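# Move steel strut channel from wall rack to bench

## Task

Take the steel strut channel resting on the top arms of the wall rack and set it down on the work bench. Then open the grippers and back the robot away. The channel must stay on the bench by itself, without the robot holding it. The robot must not tip over or be left leaning.

## Robot and tools

ROBOT. A Rainbow Robotics RB-Y1: a base with two drive wheels and two rear casters (0.66 m long, 0.58 m wide, front edge 0.10 m ahead of the drive axle), a head, two seven-joint arms each ending in a parallel gripper, and a torso. The torso's leg folds at ankle, knee and hip and can poke out past the front of the base when bent. Each arm is rated for 3 kg. The strut may be heavy, and a load held far ahead of the drive wheels can tip the robot forward with nothing to stop it.

FRAMES. Base frame: origin on the floor halfway between the drive wheels, x forward, y left, z up. The state reports chest, left_hand and right_hand in this frame. A hand point lies between its finger pads; the fingers point along the hand's -z axis and close along its x axis. Printed hand positions can be off, more so at long reach. base_odometry is the base frame at scene start, built only from wheel turns (slip counts as travel); heading is positive to the left, from -3.142 to 3.142.

execute_actions. Arguments: "actions", a list holding one action or none (an empty list just reports state and images), and "cameras", a list from head_camera, left_wrist_camera, right_wrist_camera, all (omitted or null means all, [] means none). An action may contain:
- "base": exactly one relative move. {"translate_m": d} drives straight d metres from where the base is, forward positive, -3 to 3. {"rotate_rad": d} turns in place d radians, left (counter-clockwise seen from above) positive, -3.2 to 3.2. No sideways motion.
- "joints": absolute targets, keyed by joint name, in radians except grippers in metres. Ranges: torso_squat_rad 0 to 1.2 (bigger lowers the level chest); torso_shift_rad -0.3 to 0.6 (positive pushes hips forward); torso_pitch_rad -0.2 to 1.4 (positive leans forward); torso_yaw_rad -1.5 to 1.5 (positive left). Per arm (left_/right_ prefix): shoulder_pitch_rad -2.356 to 2.356 (0 hangs, negative raises forward); shoulder_roll_rad left 0 to 3.141, right -3.141 to 0 (away from the body is positive for left, negative for right); shoulder_yaw_rad -2.094 to 2.094; elbow_rad -2.617 to 0.01 (0 straight, negative bends); forearm_roll_rad -3.141 to 3.141; wrist_pitch_rad -1.57 to 1.919 (negative tips hand forward); hand_roll_rad -2.705 to 2.705; gripper_m 0 to 0.1 (gap between pads). Yaw and roll signs are the same for both arms. head_pan_rad -0.523 to 0.523 (positive left, relative to chest); head_tilt_rad -0.35 to 1.57 (positive down). Tolerance for done is ±0.02 rad, ±0.004 m for grippers.
- "speeds": caps for this action, translate_m 0.05 to 0.4 m/s, rotate_rad 0.1 to 1.509 rad/s (defaults are the maxima).
- "min_time_s": 0.1 to 8, a floor on how long each arm and head motion takes.
All motions in an action start together. An action can last at most 15 s; a base move needing over 8.667 s is refused. Unknown keys or out-of-range numbers reject the whole call with no motion. Joints you leave out may still be driving toward earlier targets.
Torso combined limits: squat + shift <= 1.52; squat - shift + pitch <= 1.57; shift + 0.5 pitch - 0.4 squat <= 0.7; shift + 0.3 pitch - 0.5 squat <= 0.39. Breaking one leaves the torso short, marked off_target.

wait: "seconds" 0 to 10; sends nothing new and returns state and images. zoom_image: "camera" and "region" [x0, y0, x1, y1] in pixels of that camera's latest full image, up to 504 by 504 (head_camera images are 896x504, wrist ones 644x364). read_manual: licence texts only. finished_scene: "scene" number; ends the scene irreversibly and reports success.

RESULTS. base_status and joint_status tell how each motion ended: done (for the base, wheels turned the full amount even if slipping), off_target (resting short, maybe still pushing), limit_stop_at_<name>, contact_stop (torso or arm met hard resistance), time_out, stopped_with_arm (torso halted because an arm hit), limit_stop_at_own_body (self-collision guard stopped it before contact), not_followed. A contact_stop, time_out or stopped_with_arm on one joint halts its whole group (torso, left arm, or right arm), which then holds where it stopped. "joint command not followed" with a "cause:" line means an arm's targets were withheld by the arm-collision check; the gripper still acts, and withheld targets may be retried later. on_its_own lists uncommanded parts; "held at" gives a held target, not a position. Motor temperatures are listed per arm in joint order; MOTOR HOT appears at 65 °C and an OVER-TEMPERATURE FAULT at 80 °C brakes the robot (limit_stop_at_motor_heat). A torque fault at an arm joint's load limit freezes the robot for 10 s. If a stop shows up, later tool calls in the same reply are skipped.

GRASPING. To grip, command an opening at least 0.005 m below the object's width; off_target on the gripper then is expected.

AVOID. The base does not stop on hitting furniture and may keep pushing; the leg can also shove the robot backward unseen by odometry. Never let the arms strike or squeeze each other, fingers included. After a stop, first send a separate action moving the arm away, then the torso. If both hands hold one object and the torso contact-stops instantly with nothing in the way, resend every arm joint (not grippers) at its reported position, then repeat the torso command. Avoid drops, slips, slams and hard pushes; the robot runs on while you think, holding its last command.

Each tool is called after "Emit:" as a command line: name --argument value for each argument, lists and objects as JSON in quotes; but a table of rows of numbers goes row by row, as --pt "numbers of a row", without its own name.

## Session

Emit:
execute_actions --actions '[]'

Scene clock: 0.00 s.
Motor temperatures (°C, as the motors report them): left_arm=[31 32 35 34 35 37 36] | right_arm=[31 36 31 39 39 36 32]
base_odometry: x=+0.000 y=+0.000 heading=+0.000 (m, m, rad; odometry frame)
base_status: not commanded
joint_positions: torso_squat_rad=+0.350 torso_shift_rad=+0.000 torso_pitch_rad=-0.001 torso_yaw_rad=+0.000 left_shoulder_pitch_rad=-0.023 left_shoulder_roll_rad=+0.044 left_shoulder_yaw_rad=+0.043 left_elbow_rad=-0.287 left_forearm_roll_rad=-0.028 left_wrist_pitch_rad=-0.052 left_hand_roll_rad=+0.008 left_gripper_m=+0.099 right_shoulder_pitch_rad=-0.011 right_shoulder_roll_rad=-0.054 right_shoulder_yaw_rad=+0.042 right_elbow_rad=-0.138 right_forearm_roll_rad=+0.023 right_wrist_pitch_rad=-0.020 right_hand_roll_rad=+0.034 right_gripper_m=+0.101 head_pan_rad=+0.001 head_tilt_rad=+0.401
joint_status: not commanded
chest: x=-0.2284 y=-0.0007 z=+1.2476 quat_wxyz=(+1.000, +0.000, +0.000, +0.000) (m; base frame)
left_hand: x=-0.0611 y=+0.2574 z=+0.5846 quat_wxyz=(+0.983, +0.026, -0.180, +0.004) (m; base frame)
right_hand: x=-0.1479 y=-0.2578 z=+0.5677 quat_wxyz=(+0.995, -0.027, -0.083, +0.054) (m; base frame)
pictures: head_camera, left_wrist_camera, right_wrist_camera
Images, in order (width x height): head_camera 896x504, left_wrist_camera 644x364, right_wrist_camera 644x364.

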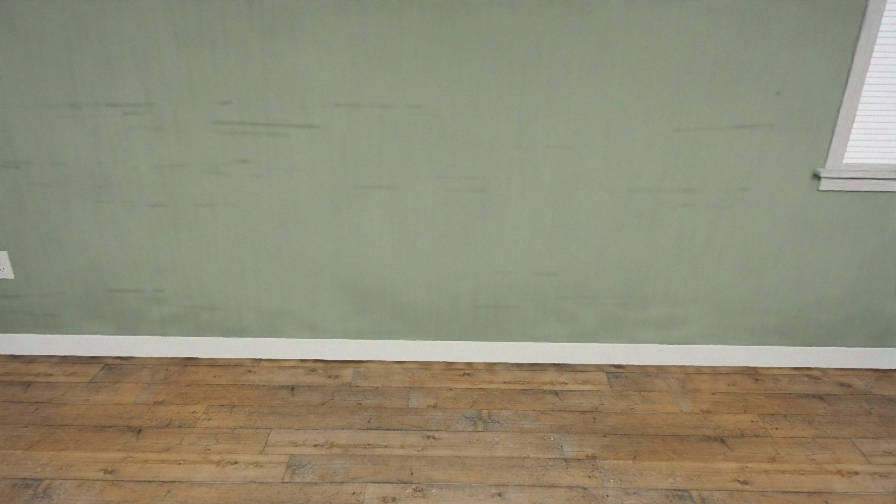

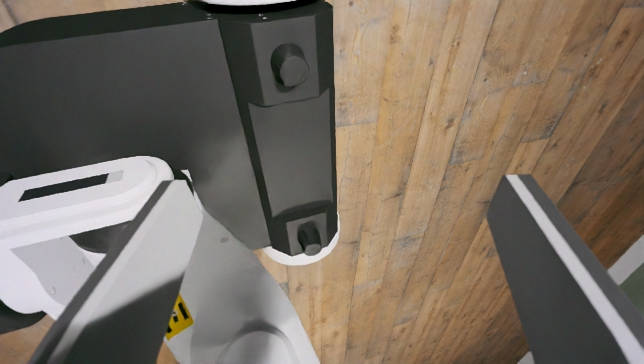

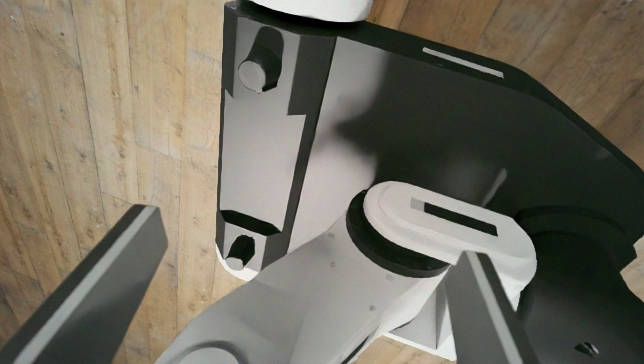

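Look around.

Emit:
execute_actions --actions '[{"base":{"rotate_rad":1.5},"joints":{"head_tilt_rad":0.1}}]' --cameras '["head_camera"]'

Emit:
execute_actions --actions '[{"base":{"rotate_rad":1.5}}]' --cameras '["head_camera"]'

Emit:
execute_actions --actions '[{"base":{"rotate_rad":1.5}}]' --cameras '["head_camera"]'

Scene clock: 10.03 s.
Motor temperatures (°C, as the motors report them): left_arm=[31 32 35 34 35 37 36] | right_arm=[31 36 31 39 39 36 32]
base_odometry: x=+0.000 y=+0.000 heading=+1.500 (m, m, rad; odometry frame)
base_status: done
joint_positions: torso_squat_rad=+0.350 torso_shift_rad=+0.000 torso_pitch_rad=-0.001 torso_yaw_rad=+0.000 left_shoulder_pitch_rad=-0.023 left_shoulder_roll_rad=+0.044 left_shoulder_yaw_rad=+0.043 left_elbow_rad=-0.287 left_forearm_roll_rad=-0.028 left_wrist_pitch_rad=-0.052 left_hand_roll_rad=+0.008 left_gripper_m=+0.099 right_shoulder_pitch_rad=-0.011 right_shoulder_roll_rad=-0.054 right_shoulder_yaw_rad=+0.042 right_elbow_rad=-0.138 right_forearm_roll_rad=+0.023 right_wrist_pitch_rad=-0.020 right_hand_roll_rad=+0.034 right_gripper_m=+0.101 head_pan_rad=+0.001 head_tilt_rad=+0.100
joint_status: all done
chest: x=-0.2285 y=-0.0007 z=+1.2476 quat_wxyz=(+1.000, +0.000, +0.000, +0.000) (m; base frame)
left_hand: x=-0.0611 y=+0.2574 z=+0.5846 quat_wxyz=(+0.983, +0.026, -0.180, +0.004) (m; base frame)
right_hand: x=-0.1479 y=-0.2578 z=+0.5677 quat_wxyz=(+0.995, -0.027, -0.083, +0.054) (m; base frame)
pictures: head_camera
camera_calibration (this result's frames):
head_camera: T_world_to_cam=[[-0.0446984, -0.999, -0.000584227, -0.00122072], [-0.0834041, 0.00431453, -0.996506, 1.47796], [0.995513, -0.0444935, -0.0835136, 0.270149], [0, 0, 0, 1]] pos_world=[-0.145723, 0.00442366, 1.49536]
Images, in order (width x height): head_camera 896x504.

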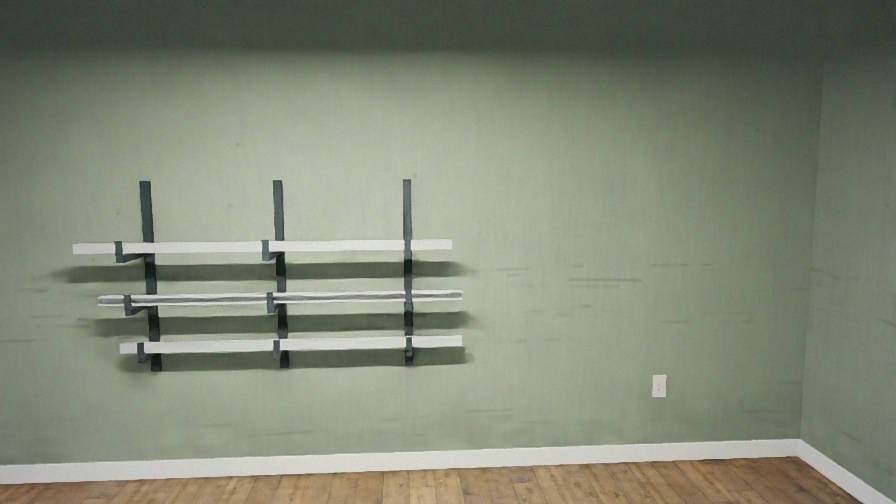

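Scene clock: 13.80 s.
Motor temperatures (°C, as the motors report them): left_arm=[31 32 35 34 35 37 36] | right_arm=[31 36 31 39 39 36 32]
base_odometry: x=+0.000 y=+0.000 heading=+2.999 (m, m, rad; odometry frame)
base_status: done
joint_positions: torso_squat_rad=+0.350 torso_shift_rad=+0.000 torso_pitch_rad=-0.001 torso_yaw_rad=+0.000 left_shoulder_pitch_rad=-0.023 left_shoulder_roll_rad=+0.044 left_shoulder_yaw_rad=+0.043 left_elbow_rad=-0.287 left_forearm_roll_rad=-0.028 left_wrist_pitch_rad=-0.052 left_hand_roll_rad=+0.008 left_gripper_m=+0.099 right_shoulder_pitch_rad=-0.011 right_shoulder_roll_rad=-0.054 right_shoulder_yaw_rad=+0.042 right_elbow_rad=-0.138 right_forearm_roll_rad=+0.023 right_wrist_pitch_rad=-0.020 right_hand_roll_rad=+0.034 right_gripper_m=+0.101 head_pan_rad=+0.001 head_tilt_rad=+0.100
joint_status: not commanded
chest: x=-0.2285 y=-0.0007 z=+1.2476 quat_wxyz=(+1.000, +0.000, +0.000, +0.000) (m; base frame)
left_hand: x=-0.0611 y=+0.2574 z=+0.5846 quat_wxyz=(+0.983, +0.026, -0.180, +0.004) (m; base frame)
right_hand: x=-0.1479 y=-0.2578 z=+0.5677 quat_wxyz=(+0.995, -0.027, -0.083, +0.054) (m; base frame)
pictures: head_camera
camera_calibration (this result's frames):
head_camera: T_world_to_cam=[[-0.0446983, -0.999, -0.00058558, -0.00121967], [-0.0834025, 0.0043158, -0.996507, 1.47797], [0.995513, -0.0444933, -0.083512, 0.270148], [0, 0, 0, 1]] pos_world=[-0.145725, 0.00442274, 1.49536]
Images, in order (width x height): head_camera 896x504.

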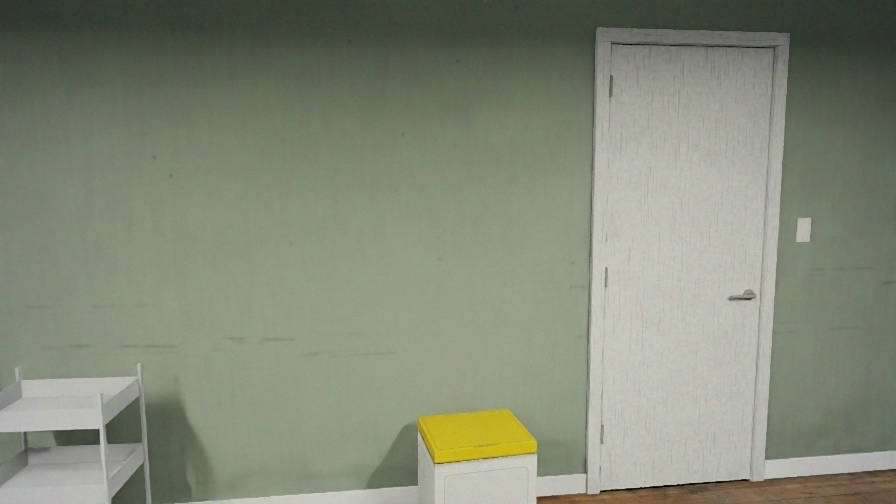

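Scene clock: 17.57 s.
Motor temperatures (°C, as the motors report them): left_arm=[31 32 35 34 35 37 36] | right_arm=[31 36 31 39 39 36 32]
base_odometry: x=+0.000 y=+0.000 heading=-1.785 (m, m, rad; odometry frame)
base_status: done
joint_positions: torso_squat_rad=+0.350 torso_shift_rad=+0.000 torso_pitch_rad=-0.001 torso_yaw_rad=+0.000 left_shoulder_pitch_rad=-0.023 left_shoulder_roll_rad=+0.044 left_shoulder_yaw_rad=+0.043 left_elbow_rad=-0.287 left_forearm_roll_rad=-0.028 left_wrist_pitch_rad=-0.052 left_hand_roll_rad=+0.008 left_gripper_m=+0.099 right_shoulder_pitch_rad=-0.011 right_shoulder_roll_rad=-0.054 right_shoulder_yaw_rad=+0.042 right_elbow_rad=-0.138 right_forearm_roll_rad=+0.023 right_wrist_pitch_rad=-0.020 right_hand_roll_rad=+0.034 right_gripper_m=+0.101 head_pan_rad=+0.001 head_tilt_rad=+0.100
joint_status: not commanded
chest: x=-0.2285 y=-0.0007 z=+1.2476 quat_wxyz=(+1.000, +0.000, +0.000, +0.000) (m; base frame)
left_hand: x=-0.0611 y=+0.2574 z=+0.5846 quat_wxyz=(+0.983, +0.026, -0.180, +0.004) (m; base frame)
right_hand: x=-0.1479 y=-0.2578 z=+0.5677 quat_wxyz=(+0.995, -0.027, -0.083, +0.054) (m; base frame)
pictures: head_camera
camera_calibration (this result's frames):
head_camera: T_world_to_cam=[[-0.0446984, -0.999, -0.000586276, -0.0012195], [-0.0834009, 0.00431643, -0.996507, 1.47797], [0.995513, -0.0444934, -0.0835105, 0.270147], [0, 0, 0, 1]] pos_world=[-0.145726, 0.00442195, 1.49536]
Images, in order (width x height): head_camera 896x504.

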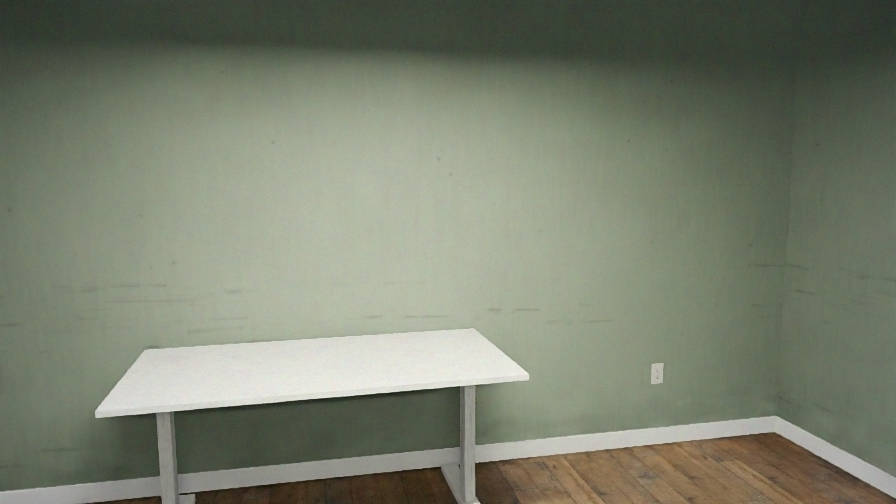

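Emit:
execute_actions --actions '[{"base":{"rotate_rad":-2.659}}]' --cameras '[]'

Emit:
execute_actions --actions '[{"base":{"translate_m":2.07},"joints":{"torso_squat_rad":0.1}}]' --cameras '[]'

Emit:
execute_actions --actions '[{"base":{"rotate_rad":-0.268},"joints":{"head_tilt_rad":0.2}}]' --cameras '["head_camera"]'

Scene clock: 52.53 s.
Motor temperatures (°C, as the motors report them): left_arm=[31 32 35 34 35 37 36] | right_arm=[31 36 31 39 39 36 32]
base_odometry: x=+0.000 y=+0.000 heading=+1.840 (m, m, rad; odometry frame)
base_status: done
joint_positions: torso_squat_rad=+0.350 torso_shift_rad=+0.000 torso_pitch_rad=-0.001 torso_yaw_rad=+0.000 left_shoulder_pitch_rad=-0.023 left_shoulder_roll_rad=+0.044 left_shoulder_yaw_rad=+0.043 left_elbow_rad=-0.287 left_forearm_roll_rad=-0.028 left_wrist_pitch_rad=-0.052 left_hand_roll_rad=+0.008 left_gripper_m=+0.099 right_shoulder_pitch_rad=-0.011 right_shoulder_roll_rad=-0.054 right_shoulder_yaw_rad=+0.042 right_elbow_rad=-0.138 right_forearm_roll_rad=+0.023 right_wrist_pitch_rad=-0.020 right_hand_roll_rad=+0.034 right_gripper_m=+0.101 head_pan_rad=+0.001 head_tilt_rad=+0.100
joint_status: not commanded
chest: x=-0.2285 y=-0.0007 z=+1.2476 quat_wxyz=(+1.000, +0.000, +0.000, +0.000) (m; base frame)
left_hand: x=-0.0612 y=+0.2574 z=+0.5846 quat_wxyz=(+0.983, +0.026, -0.180, +0.004) (m; base frame)
right_hand: x=-0.1479 y=-0.2578 z=+0.5677 quat_wxyz=(+0.995, -0.027, -0.083, +0.054) (m; base frame)
pictures: none
No camera images: the call's "cameras" was empty. Leave "cameras" out to get every camera's image.

Scene clock: 59.17 s.
Motor temperatures (°C, as the motors report them): left_arm=[31 32 35 34 35 37 36] | right_arm=[31 36 31 39 39 36 32]
base_odometry: x=-0.550 y=+1.996 heading=+1.840 (m, m, rad; odometry frame)
base_status: done
joint_positions: torso_squat_rad=+0.100 torso_shift_rad=+0.000 torso_pitch_rad=-0.001 torso_yaw_rad=+0.000 left_shoulder_pitch_rad=-0.023 left_shoulder_roll_rad=+0.044 left_shoulder_yaw_rad=+0.043 left_elbow_rad=-0.287 left_forearm_roll_rad=-0.028 left_wrist_pitch_rad=-0.052 left_hand_roll_rad=+0.008 left_gripper_m=+0.099 right_shoulder_pitch_rad=-0.012 right_shoulder_roll_rad=-0.054 right_shoulder_yaw_rad=+0.042 right_elbow_rad=-0.138 right_forearm_roll_rad=+0.023 right_wrist_pitch_rad=-0.020 right_hand_roll_rad=+0.034 right_gripper_m=+0.101 head_pan_rad=+0.001 head_tilt_rad=+0.100
joint_status: all done
chest: x=-0.2284 y=-0.0007 z=+1.2864 quat_wxyz=(+1.000, +0.000, +0.000, +0.000) (m; base frame)
left_hand: x=-0.0611 y=+0.2574 z=+0.6234 quat_wxyz=(+0.983, +0.026, -0.180, +0.004) (m; base frame)
right_hand: x=-0.1479 y=-0.2578 z=+0.6066 quat_wxyz=(+0.995, -0.027, -0.083, +0.054) (m; base frame)
pictures: none
No camera images: the call's "cameras" was empty. Leave "cameras" out to get every camera's image.

Scene clock: 60.93 s.
Motor temperatures (°C, as the motors report them): left_arm=[31 32 35 34 35 37 36] | right_arm=[31 36 31 39 39 36 32]
base_odometry: x=-0.550 y=+1.996 heading=+1.572 (m, m, rad; odometry frame)
base_status: done
joint_positions: torso_squat_rad=+0.100 torso_shift_rad=+0.000 torso_pitch_rad=-0.001 torso_yaw_rad=+0.000 left_shoulder_pitch_rad=-0.023 left_shoulder_roll_rad=+0.044 left_shoulder_yaw_rad=+0.043 left_elbow_rad=-0.287 left_forearm_roll_rad=-0.028 left_wrist_pitch_rad=-0.052 left_hand_roll_rad=+0.008 left_gripper_m=+0.099 right_shoulder_pitch_rad=-0.012 right_shoulder_roll_rad=-0.054 right_shoulder_yaw_rad=+0.042 right_elbow_rad=-0.138 right_forearm_roll_rad=+0.023 right_wrist_pitch_rad=-0.020 right_hand_roll_rad=+0.034 right_gripper_m=+0.101 head_pan_rad=+0.001 head_tilt_rad=+0.200
joint_status: all done
chest: x=-0.2284 y=-0.0006 z=+1.2864 quat_wxyz=(+1.000, +0.000, +0.000, +0.000) (m; base frame)
left_hand: x=-0.0611 y=+0.2574 z=+0.6234 quat_wxyz=(+0.983, +0.026, -0.180, +0.004) (m; base frame)
right_hand: x=-0.1479 y=-0.2578 z=+0.6066 quat_wxyz=(+0.995, -0.027, -0.083, +0.054) (m; base frame)
pictures: head_camera
camera_calibration (this result's frames):
head_camera: T_world_to_cam=[[-0.0444663, -0.999003, 0.00401834, -0.00793585], [-0.182531, 0.00416985, -0.983191, 1.47641], [0.982194, -0.0444523, -0.182535, 0.417767], [0, 0, 0, 1]] pos_world=[-0.141189, 0.00448636, 1.52789]
Images, in order (width x height): head_camera 896x504.

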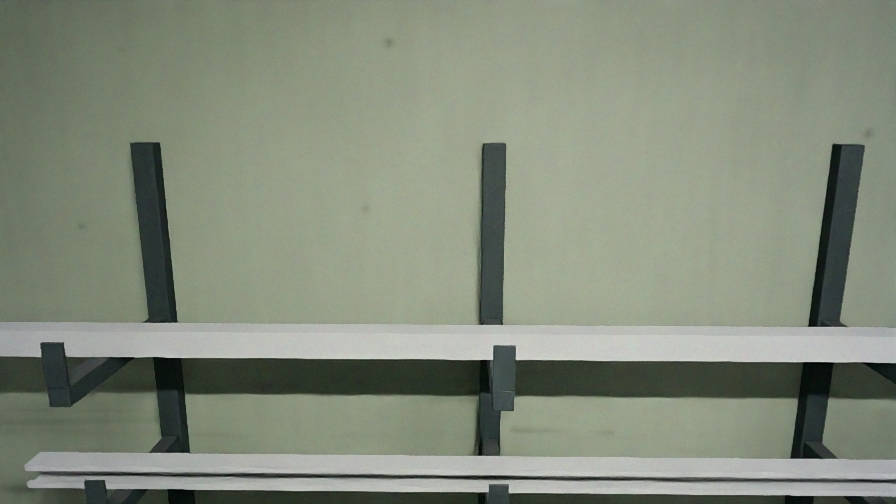

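Emit:
zoom_image --camera "head_camera" --region '[300, 280, 700, 504]'

Emit:
execute_actions --actions '[{"joints":{"head_tilt_rad":0.65,"head_pan_rad":0.045}}]' --cameras '["head_camera"]'

Region (300, 280, 700, 504) of head_camera's 896x504 image, scaled by 1.260, with more detail than that image has; it fills the top 282 rows of this view, and the rest is white.

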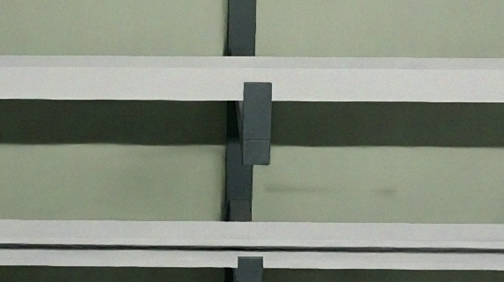

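Scene clock: 73.93 s.
Motor temperatures (°C, as the motors report them): left_arm=[31 32 35 34 35 37 36] | right_arm=[31 36 31 39 39 36 32]
base_odometry: x=-0.550 y=+1.996 heading=+1.572 (m, m, rad; odometry frame)
base_status: not commanded
joint_positions: torso_squat_rad=+0.100 torso_shift_rad=+0.000 torso_pitch_rad=-0.001 torso_yaw_rad=+0.000 left_shoulder_pitch_rad=-0.023 left_shoulder_roll_rad=+0.044 left_shoulder_yaw_rad=+0.043 left_elbow_rad=-0.287 left_forearm_roll_rad=-0.028 left_wrist_pitch_rad=-0.052 left_hand_roll_rad=+0.008 left_gripper_m=+0.099 right_shoulder_pitch_rad=-0.012 right_shoulder_roll_rad=-0.054 right_shoulder_yaw_rad=+0.042 right_elbow_rad=-0.138 right_forearm_roll_rad=+0.023 right_wrist_pitch_rad=-0.020 right_hand_roll_rad=+0.034 right_gripper_m=+0.101 head_pan_rad=+0.045 head_tilt_rad=+0.650
joint_status: all done
chest: x=-0.2284 y=-0.0006 z=+1.2864 quat_wxyz=(+1.000, +0.000, +0.000, +0.000) (m; base frame)
left_hand: x=-0.0611 y=+0.2574 z=+0.6234 quat_wxyz=(+0.983, +0.026, -0.180, +0.004) (m; base frame)
right_hand: x=-0.1479 y=-0.2578 z=+0.6066 quat_wxyz=(+0.995, -0.027, -0.083, +0.054) (m; base frame)
pictures: head_camera
camera_calibration (this result's frames):
head_camera: T_world_to_cam=[[0.00623907, -0.999712, 0.0231842, -0.0259555], [-0.591612, -0.022382, -0.805912, 1.12838], [0.806199, -0.00868791, -0.591581, 0.9895], [0, 0, 0, 1]] pos_world=[-0.13001, 0.00790401, 1.49535]
Images, in order (width x height): head_camera 896x504.

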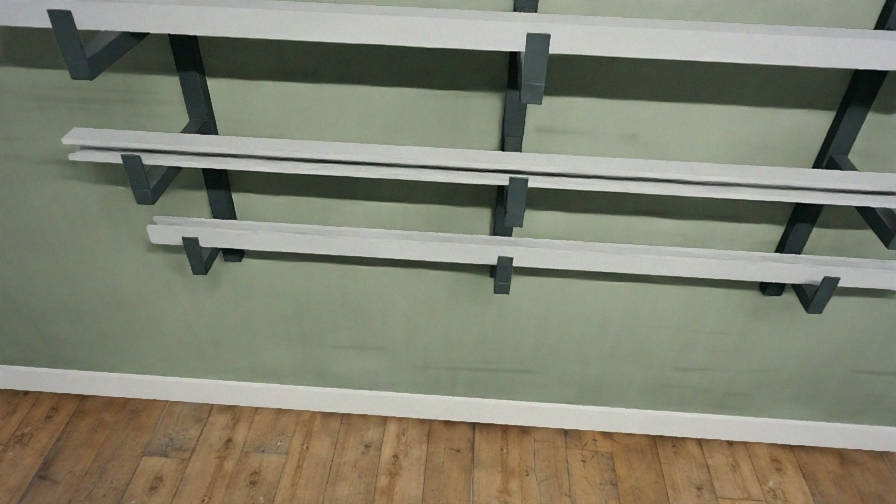

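Emit:
execute_actions --actions '[{"base":{"rotate_rad":-0.055},"joints":{"torso_squat_rad":0.0,"head_tilt_rad":0.45,"head_pan_rad":0.0,"left_shoulder_pitch_rad":-1.85,"left_shoulder_roll_rad":0.41,"left_shoulder_yaw_rad":0.344,"left_elbow_rad":-0.15,"left_forearm_roll_rad":0,"left_wrist_pitch_rad":1.9,"left_hand_roll_rad":0,"right_shoulder_pitch_rad":-1.85,"right_shoulder_roll_rad":-0.41,"right_shoulder_yaw_rad":-0.344,"right_elbow_rad":-0.15,"right_forearm_roll_rad":0,"right_wrist_pitch_rad":1.9,"right_hand_roll_rad":0}}]'

Scene clock: 161.57 s.
Motor temperatures (°C, as the motors report them): left_arm=[31 32 35 34 35 37 36] | right_arm=[31 36 31 39 39 36 32]
base_odometry: x=-0.550 y=+1.995 heading=+1.518 (m, m, rad; odometry frame)
base_status: done
joint_positions: torso_squat_rad=+0.000 torso_shift_rad=+0.000 torso_pitch_rad=-0.001 torso_yaw_rad=+0.000 left_shoulder_pitch_rad=-1.850 left_shoulder_roll_rad=+0.410 left_shoulder_yaw_rad=+0.344 left_elbow_rad=-0.150 left_forearm_roll_rad=+0.000 left_wrist_pitch_rad=+1.900 left_hand_roll_rad=+0.000 left_gripper_m=+0.099 right_shoulder_pitch_rad=-1.850 right_shoulder_roll_rad=-0.410 right_shoulder_yaw_rad=-0.344 right_elbow_rad=-0.150 right_forearm_roll_rad=+0.000 right_wrist_pitch_rad=+1.900 right_hand_roll_rad=+0.000 right_gripper_m=+0.101 head_pan_rad=+0.000 head_tilt_rad=+0.450
joint_status: all done
chest: x=-0.2285 y=-0.0007 z=+1.2899 quat_wxyz=(+1.000, +0.000, +0.000, +0.000) (m; base frame)
left_hand: x=+0.2969 y=+0.1994 z=+1.3275 quat_wxyz=(+0.998, +0.001, -0.053, -0.019) (m; base frame)
right_hand: x=+0.2968 y=-0.2010 z=+1.3273 quat_wxyz=(+0.998, +0.000, -0.053, +0.019) (m; base frame)
pictures: head_camera, left_wrist_camera, right_wrist_camera
camera_calibration (this result's frames):
head_camera: T_world_to_cam=[[-0.0426428, -0.998978, 0.0149762, -0.023955], [-0.420037, 0.00432515, -0.907497, 1.31798], [0.906505, -0.0449887, -0.419792, 0.756362], [0, 0, 0, 1]] pos_world=[-0.133066, 0.00439678, 1.51394]
left_wrist_camera: T_world_to_cam=[[0.995227, -0.086684, 0.044817, -0.331561], [-0.0937442, -0.721704, 0.685824, -0.706741], [-0.0271054, -0.686752, -0.726386, 1.19496], [0, 0, 0, 1]] pos_world=[0.296115, 0.281841, 1.36756]
right_wrist_camera: T_world_to_cam=[[-0.966307, -0.152626, -0.207258, 0.524639], [-0.250037, 0.747734, 0.615122, -0.553325], [0.0610901, 0.646219, -0.760703, 1.22009], [0, 0, 0, 1]] pos_world=[0.294076, -0.294633, 1.37722]
Images, in order (width x height): head_camera 896x504, left_wrist_camera 644x364, right_wrist_camera 644x364.

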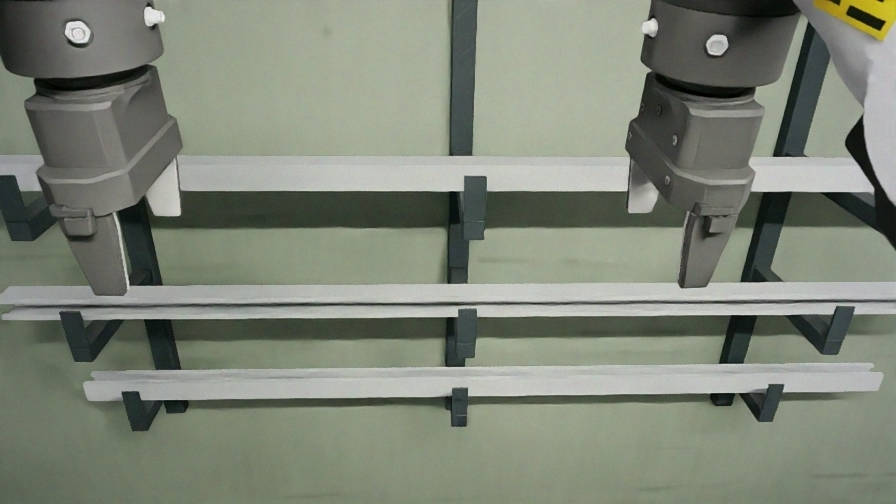

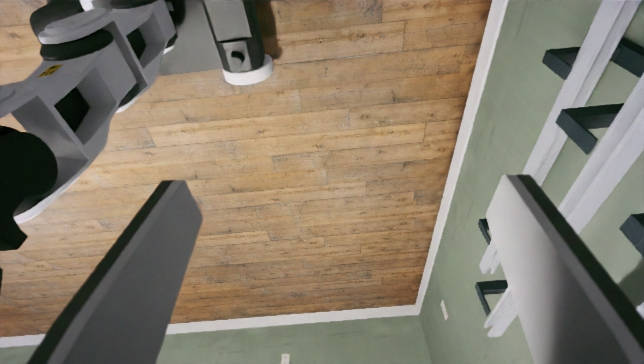

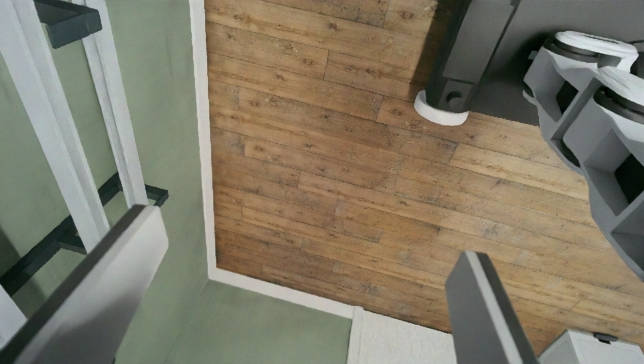

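Emit:
execute_actions --actions '[{"base":{"translate_m":0.5},"joints":{"head_tilt_rad":0.6},"speeds":{"translate_m":0.2}}]'

Scene clock: 190.93 s.
Motor temperatures (°C, as the motors report them): left_arm=[32 32 35 34 35 37 36] | right_arm=[32 36 31 40 39 36 32]
base_odometry: x=-0.523 y=+2.495 heading=+1.517 (m, m, rad; odometry frame)
base_status: done
joint_positions: torso_squat_rad=+0.000 torso_shift_rad=+0.000 torso_pitch_rad=-0.001 torso_yaw_rad=+0.000 left_shoulder_pitch_rad=-1.850 left_shoulder_roll_rad=+0.410 left_shoulder_yaw_rad=+0.344 left_elbow_rad=-0.150 left_forearm_roll_rad=+0.000 left_wrist_pitch_rad=+1.900 left_hand_roll_rad=+0.000 left_gripper_m=+0.099 right_shoulder_pitch_rad=-1.850 right_shoulder_roll_rad=-0.410 right_shoulder_yaw_rad=-0.344 right_elbow_rad=-0.150 right_forearm_roll_rad=+0.000 right_wrist_pitch_rad=+1.900 right_hand_roll_rad=+0.000 right_gripper_m=+0.101 head_pan_rad=+0.000 head_tilt_rad=+0.600
joint_status: all done
chest: x=-0.2284 y=-0.0007 z=+1.2899 quat_wxyz=(+1.000, +0.000, +0.000, +0.000) (m; base frame)
left_hand: x=+0.2969 y=+0.1995 z=+1.3273 quat_wxyz=(+0.998, +0.001, -0.052, -0.019) (m; base frame)
right_hand: x=+0.2968 y=-0.2011 z=+1.3271 quat_wxyz=(+0.998, +0.000, -0.052, +0.019) (m; base frame)
pictures: head_camera, left_wrist_camera, right_wrist_camera
camera_calibration (this result's frames):
head_camera: T_world_to_cam=[[-0.0398355, -0.998982, 0.0211588, -0.0325839], [-0.551019, 0.00429793, -0.834481, 1.18217], [0.833541, -0.0449009, -0.55063, 0.936165], [0, 0, 0, 1]] pos_world=[-0.130231, 0.00440307, 1.50267]
left_wrist_camera: T_world_to_cam=[[0.995255, -0.086607, 0.0443429, -0.330977], [-0.0933617, -0.721714, 0.685867, -0.706731], [-0.027398, -0.686752, -0.726375, 1.19491], [0, 0, 0, 1]] pos_world=[0.296163, 0.281882, 1.36735]
right_wrist_camera: T_world_to_cam=[[-0.966408, -0.152558, -0.206837, 0.524116], [-0.249716, 0.747751, 0.615231, -0.553403], [0.0608044, 0.646215, -0.760729, 1.22008], [0, 0, 0, 1]] pos_world=[0.29413, -0.29467, 1.37703]
Images, in order (width x height): head_camera 896x504, left_wrist_camera 644x364, right_wrist_camera 644x364.

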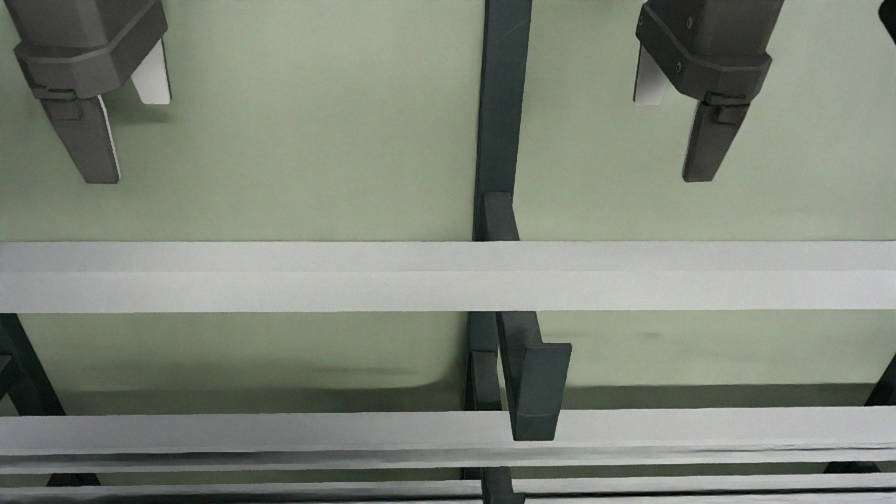

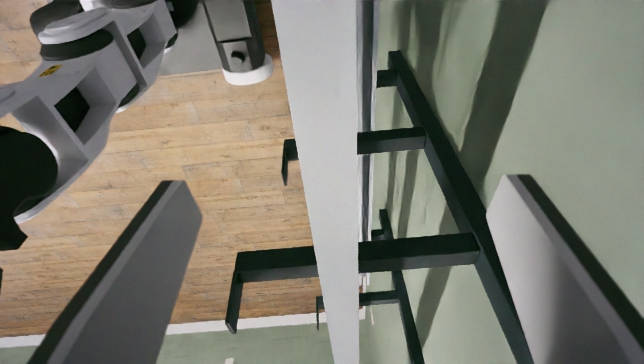

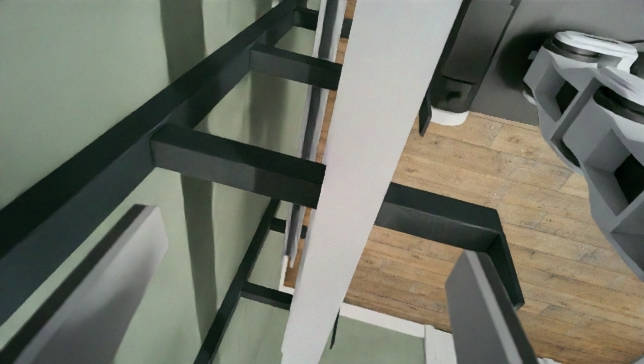

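Emit:
execute_actions --actions '[{"joints":{"left_shoulder_pitch_rad":-1.75,"right_shoulder_pitch_rad":-1.75,"left_wrist_pitch_rad":1.9,"right_wrist_pitch_rad":1.9,"head_tilt_rad":0.5},"min_time_s":1.5}]'

Scene clock: 212.70 s.
Motor temperatures (°C, as the motors report them): left_arm=[32 32 35 34 35 37 36] | right_arm=[32 36 31 40 39 36 32]
base_odometry: x=-0.523 y=+2.495 heading=+1.517 (m, m, rad; odometry frame)
base_status: not commanded
joint_positions: torso_squat_rad=+0.000 torso_shift_rad=+0.000 torso_pitch_rad=-0.001 torso_yaw_rad=+0.000 left_shoulder_pitch_rad=-1.750 left_shoulder_roll_rad=+0.410 left_shoulder_yaw_rad=+0.344 left_elbow_rad=-0.150 left_forearm_roll_rad=+0.000 left_wrist_pitch_rad=+1.900 left_hand_roll_rad=+0.000 left_gripper_m=+0.099 right_shoulder_pitch_rad=-1.750 right_shoulder_roll_rad=-0.410 right_shoulder_yaw_rad=-0.344 right_elbow_rad=-0.150 right_forearm_roll_rad=+0.000 right_wrist_pitch_rad=+1.900 right_hand_roll_rad=+0.000 right_gripper_m=+0.101 head_pan_rad=+0.000 head_tilt_rad=+0.500
joint_status: all done
chest: x=-0.2284 y=-0.0007 z=+1.2899 quat_wxyz=(+1.000, +0.000, +0.000, +0.000) (m; base frame)
left_hand: x=+0.2909 y=+0.2173 z=+1.2783 quat_wxyz=(+1.000, +0.001, -0.005, -0.002) (m; base frame)
right_hand: x=+0.2909 y=-0.2189 z=+1.2781 quat_wxyz=(+1.000, +0.000, -0.005, +0.002) (m; base frame)
pictures: head_camera, left_wrist_camera, right_wrist_camera
camera_calibration (this result's frames):
head_camera: T_world_to_cam=[[-0.0418089, -0.99898, 0.0170871, -0.0269253], [-0.464983, 0.00431746, -0.885309, 1.27566], [0.884332, -0.0449591, -0.464689, 0.818621], [0, 0, 0, 1]] pos_world=[-0.131896, 0.00439898, 1.51022]
left_wrist_camera: T_world_to_cam=[[0.997412, -0.0525297, -0.0490886, -0.209924], [-0.00411646, -0.723375, 0.690443, -0.692252], [-0.0717782, -0.688454, -0.721719, 1.17876], [0, 0, 0, 1]] pos_world=[0.29114, 0.299738, 1.31839]
right_wrist_camera: T_world_to_cam=[[-0.98615, -0.11927, -0.11525, 0.401472], [-0.165471, 0.754807, 0.634733, -0.559316], [0.0112865, 0.645013, -0.764088, 1.21311], [0, 0, 0, 1]] pos_world=[0.28967, -0.31241, 1.32821]
Images, in order (width x height): head_camera 896x504, left_wrist_camera 644x364, right_wrist_camera 644x364.

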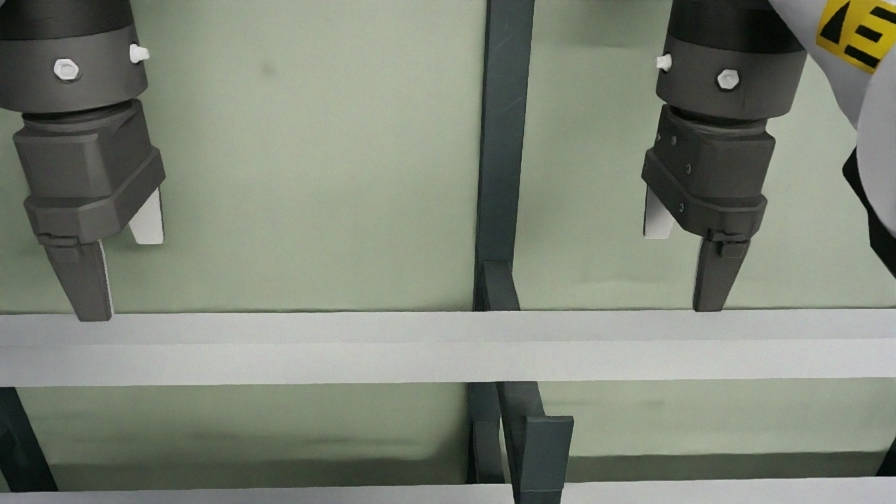

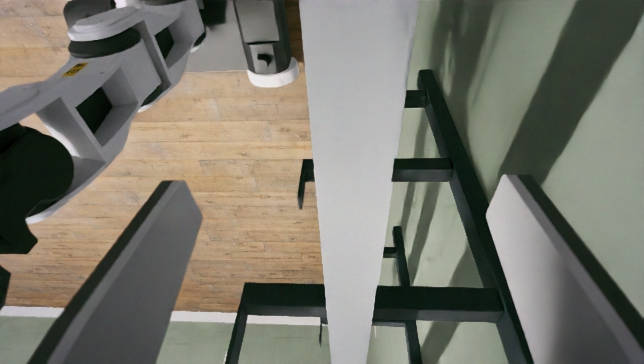

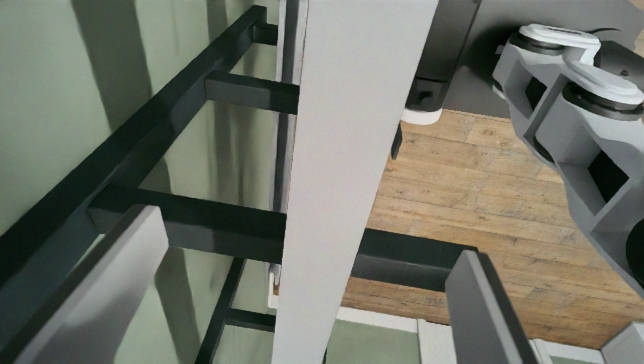

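Emit:
execute_actions --actions '[{"joints":{"torso_squat_rad":0.42}}]'

Scene clock: 226.43 s.
Motor temperatures (°C, as the motors report them): left_arm=[32 32 35 34 35 37 36] | right_arm=[32 36 31 40 39 36 32]
base_odometry: x=-0.523 y=+2.495 heading=+1.517 (m, m, rad; odometry frame)
base_status: not commanded
joint_positions: torso_squat_rad=+0.420 torso_shift_rad=+0.000 torso_pitch_rad=-0.001 torso_yaw_rad=+0.000 left_shoulder_pitch_rad=-1.750 left_shoulder_roll_rad=+0.410 left_shoulder_yaw_rad=+0.344 left_elbow_rad=-0.150 left_forearm_roll_rad=+0.000 left_wrist_pitch_rad=+1.900 left_hand_roll_rad=+0.000 left_gripper_m=+0.099 right_shoulder_pitch_rad=-1.750 right_shoulder_roll_rad=-0.410 right_shoulder_yaw_rad=-0.344 right_elbow_rad=-0.150 right_forearm_roll_rad=+0.000 right_wrist_pitch_rad=+1.900 right_hand_roll_rad=+0.000 right_gripper_m=+0.101 head_pan_rad=+0.000 head_tilt_rad=+0.500
joint_status: all done
chest: x=-0.2284 y=-0.0006 z=+1.2291 quat_wxyz=(+1.000, +0.000, +0.000, +0.000) (m; base frame)
left_hand: x=+0.2909 y=+0.2174 z=+1.2175 quat_wxyz=(+1.000, +0.001, -0.005, -0.002) (m; base frame)
right_hand: x=+0.2908 y=-0.2188 z=+1.2172 quat_wxyz=(+1.000, +0.000, -0.005, +0.002) (m; base frame)
pictures: head_camera, left_wrist_camera, right_wrist_camera
camera_calibration (this result's frames):
head_camera: T_world_to_cam=[[-0.0418115, -0.998979, 0.0170822, -0.0258375], [-0.464874, 0.00431751, -0.885366, 1.22189], [0.884389, -0.0449595, -0.46458, 0.790255], [0, 0, 0, 1]] pos_world=[-0.131949, 0.00444284, 1.4494]
left_wrist_camera: T_world_to_cam=[[0.997414, -0.0524867, -0.0490971, -0.212869], [-0.00407935, -0.723375, 0.690443, -0.650209], [-0.0717547, -0.688458, -0.721718, 1.13489], [0, 0, 0, 1]] pos_world=[0.291099, 0.299805, 1.25755]
right_wrist_camera: T_world_to_cam=[[-0.986156, -0.119229, -0.115244, 0.39443], [-0.165435, 0.754814, 0.634734, -0.520732], [0.0113094, 0.645012, -0.764089, 1.1666], [0, 0, 0, 1]] pos_world=[0.289629, -0.312388, 1.26737]
Images, in order (width x height): head_camera 896x504, left_wrist_camera 644x364, right_wrist_camera 644x364.

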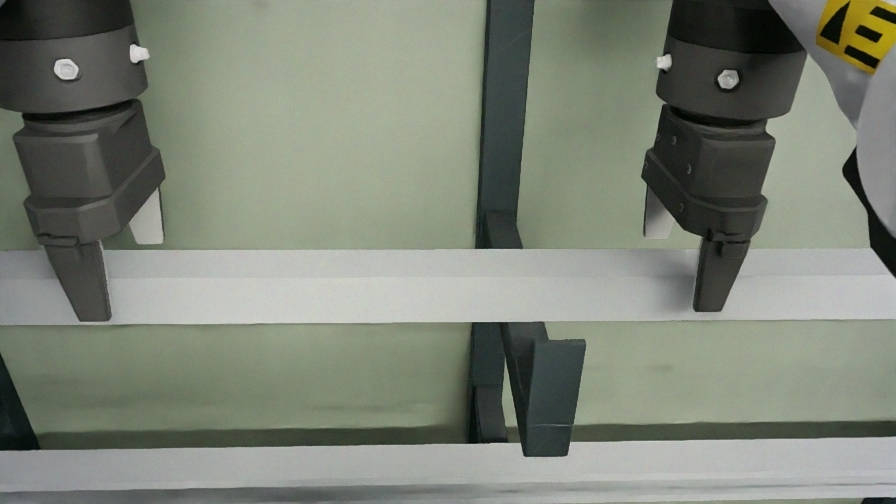

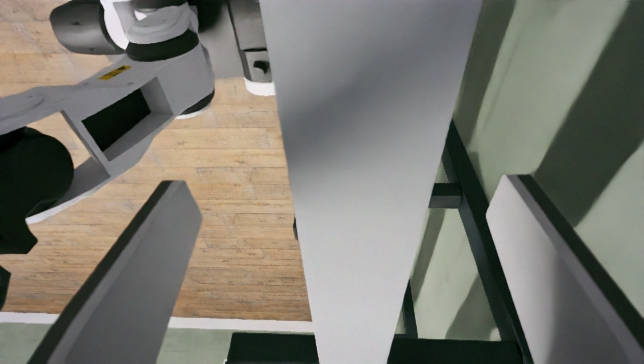

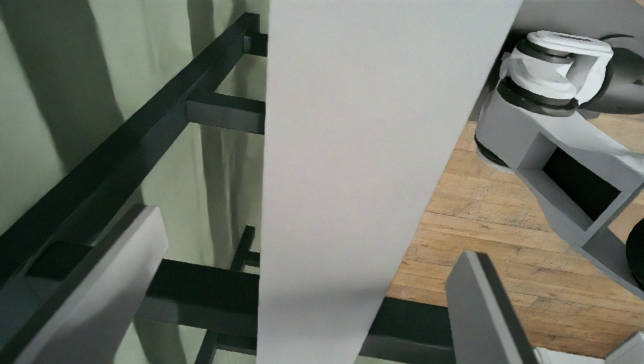

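Emit:
execute_actions --actions '[{"joints":{"torso_squat_rad":0.54}}]'

Scene clock: 242.63 s.
Motor temperatures (°C, as the motors report them): left_arm=[33 32 35 34 35 37 36] | right_arm=[32 36 31 40 39 36 32]
base_odometry: x=-0.523 y=+2.495 heading=+1.517 (m, m, rad; odometry frame)
base_status: not commanded
joint_positions: torso_squat_rad=+0.540 torso_shift_rad=+0.000 torso_pitch_rad=-0.001 torso_yaw_rad=+0.000 left_shoulder_pitch_rad=-1.750 left_shoulder_roll_rad=+0.410 left_shoulder_yaw_rad=+0.344 left_elbow_rad=-0.150 left_forearm_roll_rad=+0.000 left_wrist_pitch_rad=+1.900 left_hand_roll_rad=+0.000 left_gripper_m=+0.099 right_shoulder_pitch_rad=-1.750 right_shoulder_roll_rad=-0.410 right_shoulder_yaw_rad=-0.344 right_elbow_rad=-0.150 right_forearm_roll_rad=+0.000 right_wrist_pitch_rad=+1.900 right_hand_roll_rad=+0.000 right_gripper_m=+0.101 head_pan_rad=+0.000 head_tilt_rad=+0.500
joint_status: all done
chest: x=-0.2284 y=-0.0006 z=+1.1903 quat_wxyz=(+1.000, +0.000, +0.000, +0.000) (m; base frame)
left_hand: x=+0.2909 y=+0.2175 z=+1.1786 quat_wxyz=(+1.000, +0.001, -0.005, -0.002) (m; base frame)
right_hand: x=+0.2908 y=-0.2188 z=+1.1784 quat_wxyz=(+1.000, +0.000, -0.005, +0.002) (m; base frame)
pictures: head_camera, left_wrist_camera, right_wrist_camera
camera_calibration (this result's frames):
head_camera: T_world_to_cam=[[-0.0418113, -0.998979, 0.0170821, -0.0251465], [-0.464876, 0.00431759, -0.885365, 1.18757], [0.884388, -0.0449593, -0.464582, 0.772231], [0, 0, 0, 1]] pos_world=[-0.13193, 0.00447068, 1.41063]
left_wrist_camera: T_world_to_cam=[[0.997411, -0.0524595, -0.0491902, -0.214676], [-0.00399514, -0.723375, 0.690444, -0.623405], [-0.0718033, -0.68846, -0.721712, 1.10691], [0, 0, 0, 1]] pos_world=[0.291109, 0.299847, 1.21874]
right_wrist_camera: T_world_to_cam=[[-0.986169, -0.119202, -0.115158, 0.389876], [-0.165359, 0.754818, 0.634749, -0.496145], [0.0112595, 0.645012, -0.764089, 1.13695], [0, 0, 0, 1]] pos_world=[0.28964, -0.312374, 1.22856]
Images, in order (width x height): head_camera 896x504, left_wrist_camera 644x364, right_wrist_camera 644x364.

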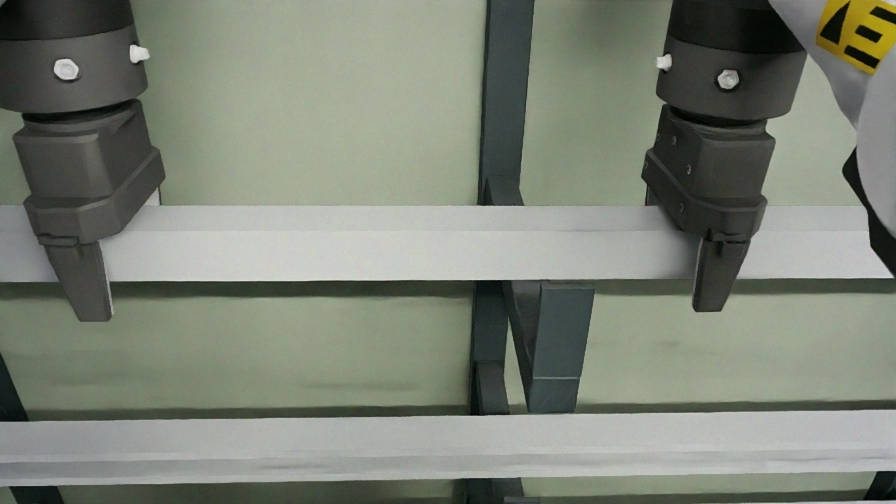

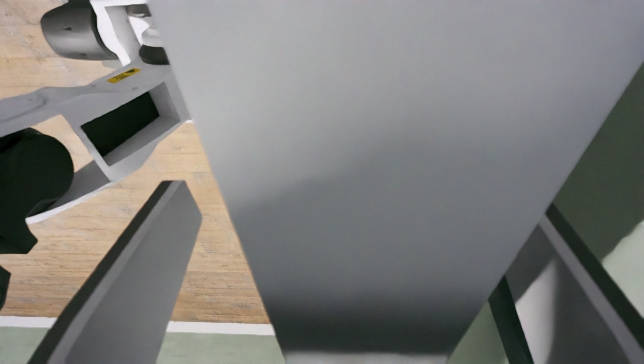

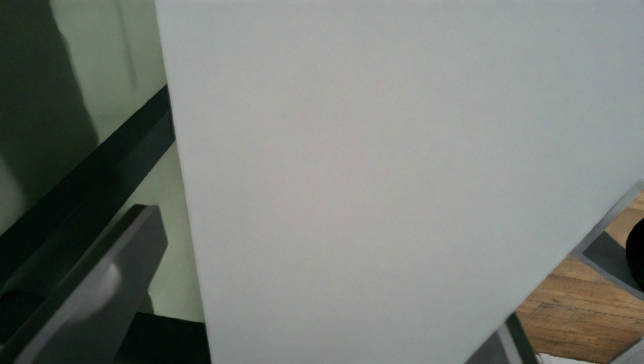

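Good. Close.

Emit:
execute_actions --actions '[{"joints":{"left_gripper_m":0.025,"right_gripper_m":0.025}}]'

Scene clock: 248.33 s.
Motor temperatures (°C, as the motors report them): left_arm=[33 32 35 34 35 37 36] | right_arm=[33 36 31 40 39 36 32]
base_odometry: x=-0.523 y=+2.495 heading=+1.517 (m, m, rad; odometry frame)
base_status: not commanded
joint_positions: torso_squat_rad=+0.540 torso_shift_rad=+0.000 torso_pitch_rad=-0.001 torso_yaw_rad=+0.000 left_shoulder_pitch_rad=-1.750 left_shoulder_roll_rad=+0.410 left_shoulder_yaw_rad=+0.344 left_elbow_rad=-0.150 left_forearm_roll_rad=+0.000 left_wrist_pitch_rad=+1.900 left_hand_roll_rad=+0.000 left_gripper_m=+0.040 right_shoulder_pitch_rad=-1.750 right_shoulder_roll_rad=-0.410 right_shoulder_yaw_rad=-0.344 right_elbow_rad=-0.150 right_forearm_roll_rad=+0.000 right_wrist_pitch_rad=+1.900 right_hand_roll_rad=+0.000 right_gripper_m=+0.042 head_pan_rad=+0.000 head_tilt_rad=+0.500
joint_status: left_gripper_m off_target (ended at +0.040, target +0.025); right_gripper_m off_target (ended at +0.042, target +0.025)
chest: x=-0.2284 y=-0.0006 z=+1.1903 quat_wxyz=(+1.000, +0.000, +0.000, +0.000) (m; base frame)
left_hand: x=+0.2909 y=+0.2177 z=+1.1786 quat_wxyz=(+1.000, +0.001, -0.005, -0.002) (m; base frame)
right_hand: x=+0.2908 y=-0.2190 z=+1.1782 quat_wxyz=(+1.000, +0.000, -0.005, +0.002) (m; base frame)
pictures: head_camera, left_wrist_camera, right_wrist_camera
camera_calibration (this result's frames):
head_camera: T_world_to_cam=[[-0.0417846, -0.998981, 0.0170753, -0.0251418], [-0.464903, 0.00431253, -0.885351, 1.18756], [0.884375, -0.0449324, -0.464609, 0.772244], [0, 0, 0, 1]] pos_world=[-0.131905, 0.0044612, 1.41063]
left_wrist_camera: T_world_to_cam=[[0.997424, -0.0520221, -0.0493964, -0.214493], [-0.00354178, -0.72344, 0.690378, -0.623289], [-0.0716502, -0.688425, -0.72176, 1.10706], [0, 0, 0, 1]] pos_world=[0.291053, 0.300054, 1.21874]
right_wrist_camera: T_world_to_cam=[[-0.986296, -0.118796, -0.114485, 0.389082], [-0.164614, 0.754947, 0.634789, -0.496119], [0.0110193, 0.644936, -0.764157, 1.13708], [0, 0, 0, 1]] pos_world=[0.289553, -0.312575, 1.22838]
Images, in order (width x height): head_camera 896x504, left_wrist_camera 644x364, right_wrist_camera 644x364.

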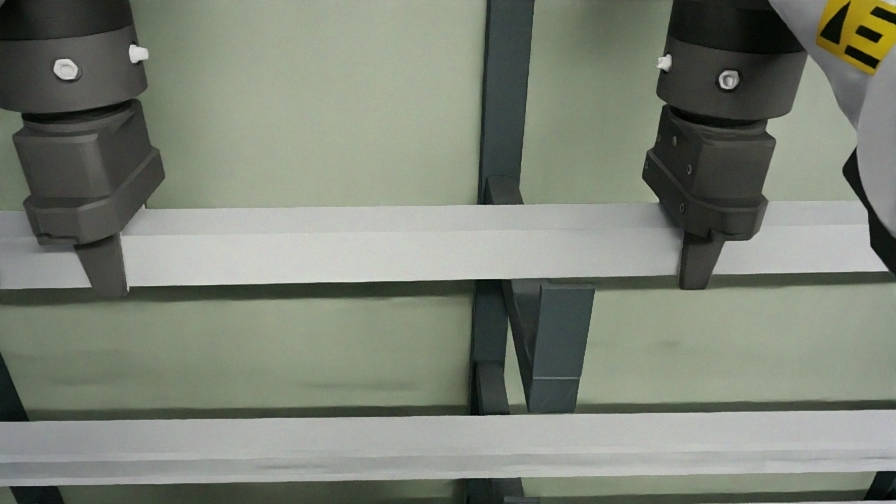

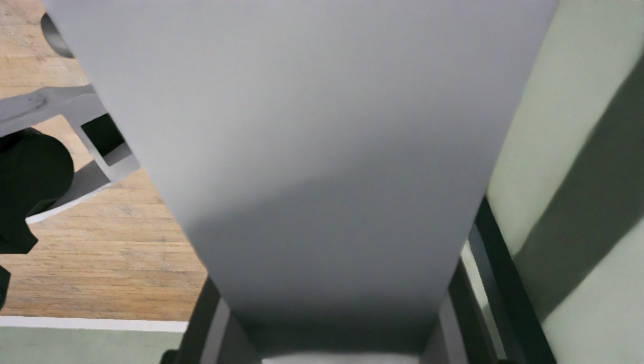

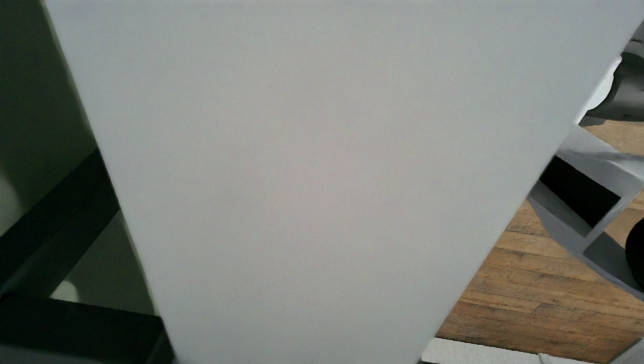

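Emit:
execute_actions --actions '[{"joints":{"torso_squat_rad":0.0}}]' --cameras '["head_camera"]'

Scene clock: 258.73 s.
Motor temperatures (°C, as the motors report them): left_arm=[33 32 35 34 35 37 36] | right_arm=[33 36 31 40 39 36 32]
base_odometry: x=-0.523 y=+2.495 heading=+1.517 (m, m, rad; odometry frame)
base_status: not commanded
joint_positions: torso_squat_rad=+0.000 torso_shift_rad=+0.000 torso_pitch_rad=+0.001 torso_yaw_rad=+0.000 left_shoulder_pitch_rad=-1.748 left_shoulder_roll_rad=+0.410 left_shoulder_yaw_rad=+0.344 left_elbow_rad=-0.149 left_forearm_roll_rad=+0.000 left_wrist_pitch_rad=+1.900 left_hand_roll_rad=+0.000 left_gripper_m=+0.040 right_shoulder_pitch_rad=-1.746 right_shoulder_roll_rad=-0.409 right_shoulder_yaw_rad=-0.344 right_elbow_rad=-0.148 right_forearm_roll_rad=+0.000 right_wrist_pitch_rad=+1.900 right_hand_roll_rad=+0.000 right_gripper_m=+0.042 head_pan_rad=+0.000 head_tilt_rad=+0.500
joint_status: all done
chest: x=-0.2275 y=-0.0008 z=+1.2899 quat_wxyz=(+1.000, +0.000, +0.000, +0.000) (m; base frame)
left_hand: x=+0.2915 y=+0.2176 z=+1.2762 quat_wxyz=(+1.000, +0.001, -0.003, -0.002) (m; base frame)
right_hand: x=+0.2910 y=-0.2193 z=+1.2745 quat_wxyz=(+1.000, +0.000, -0.001, +0.001) (m; base frame)
pictures: head_camera
camera_calibration (this result's frames):
head_camera: T_world_to_cam=[[-0.0417686, -0.998982, 0.0170368, -0.0268722], [-0.466414, 0.00441598, -0.884555, 1.2748], [0.88358, -0.0448929, -0.466124, 0.819479], [0, 0, 0, 1]] pos_world=[-0.130614, 0.00431444, 1.51007]
Images, in order (width x height): head_camera 896x504.

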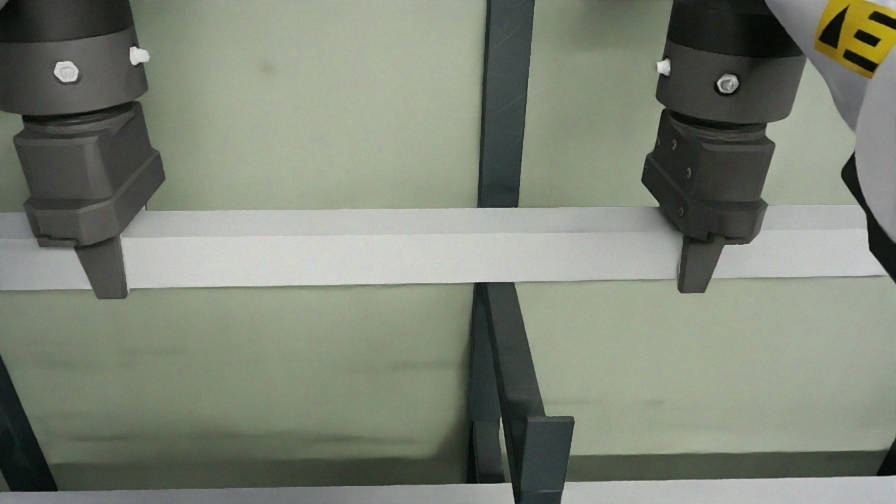

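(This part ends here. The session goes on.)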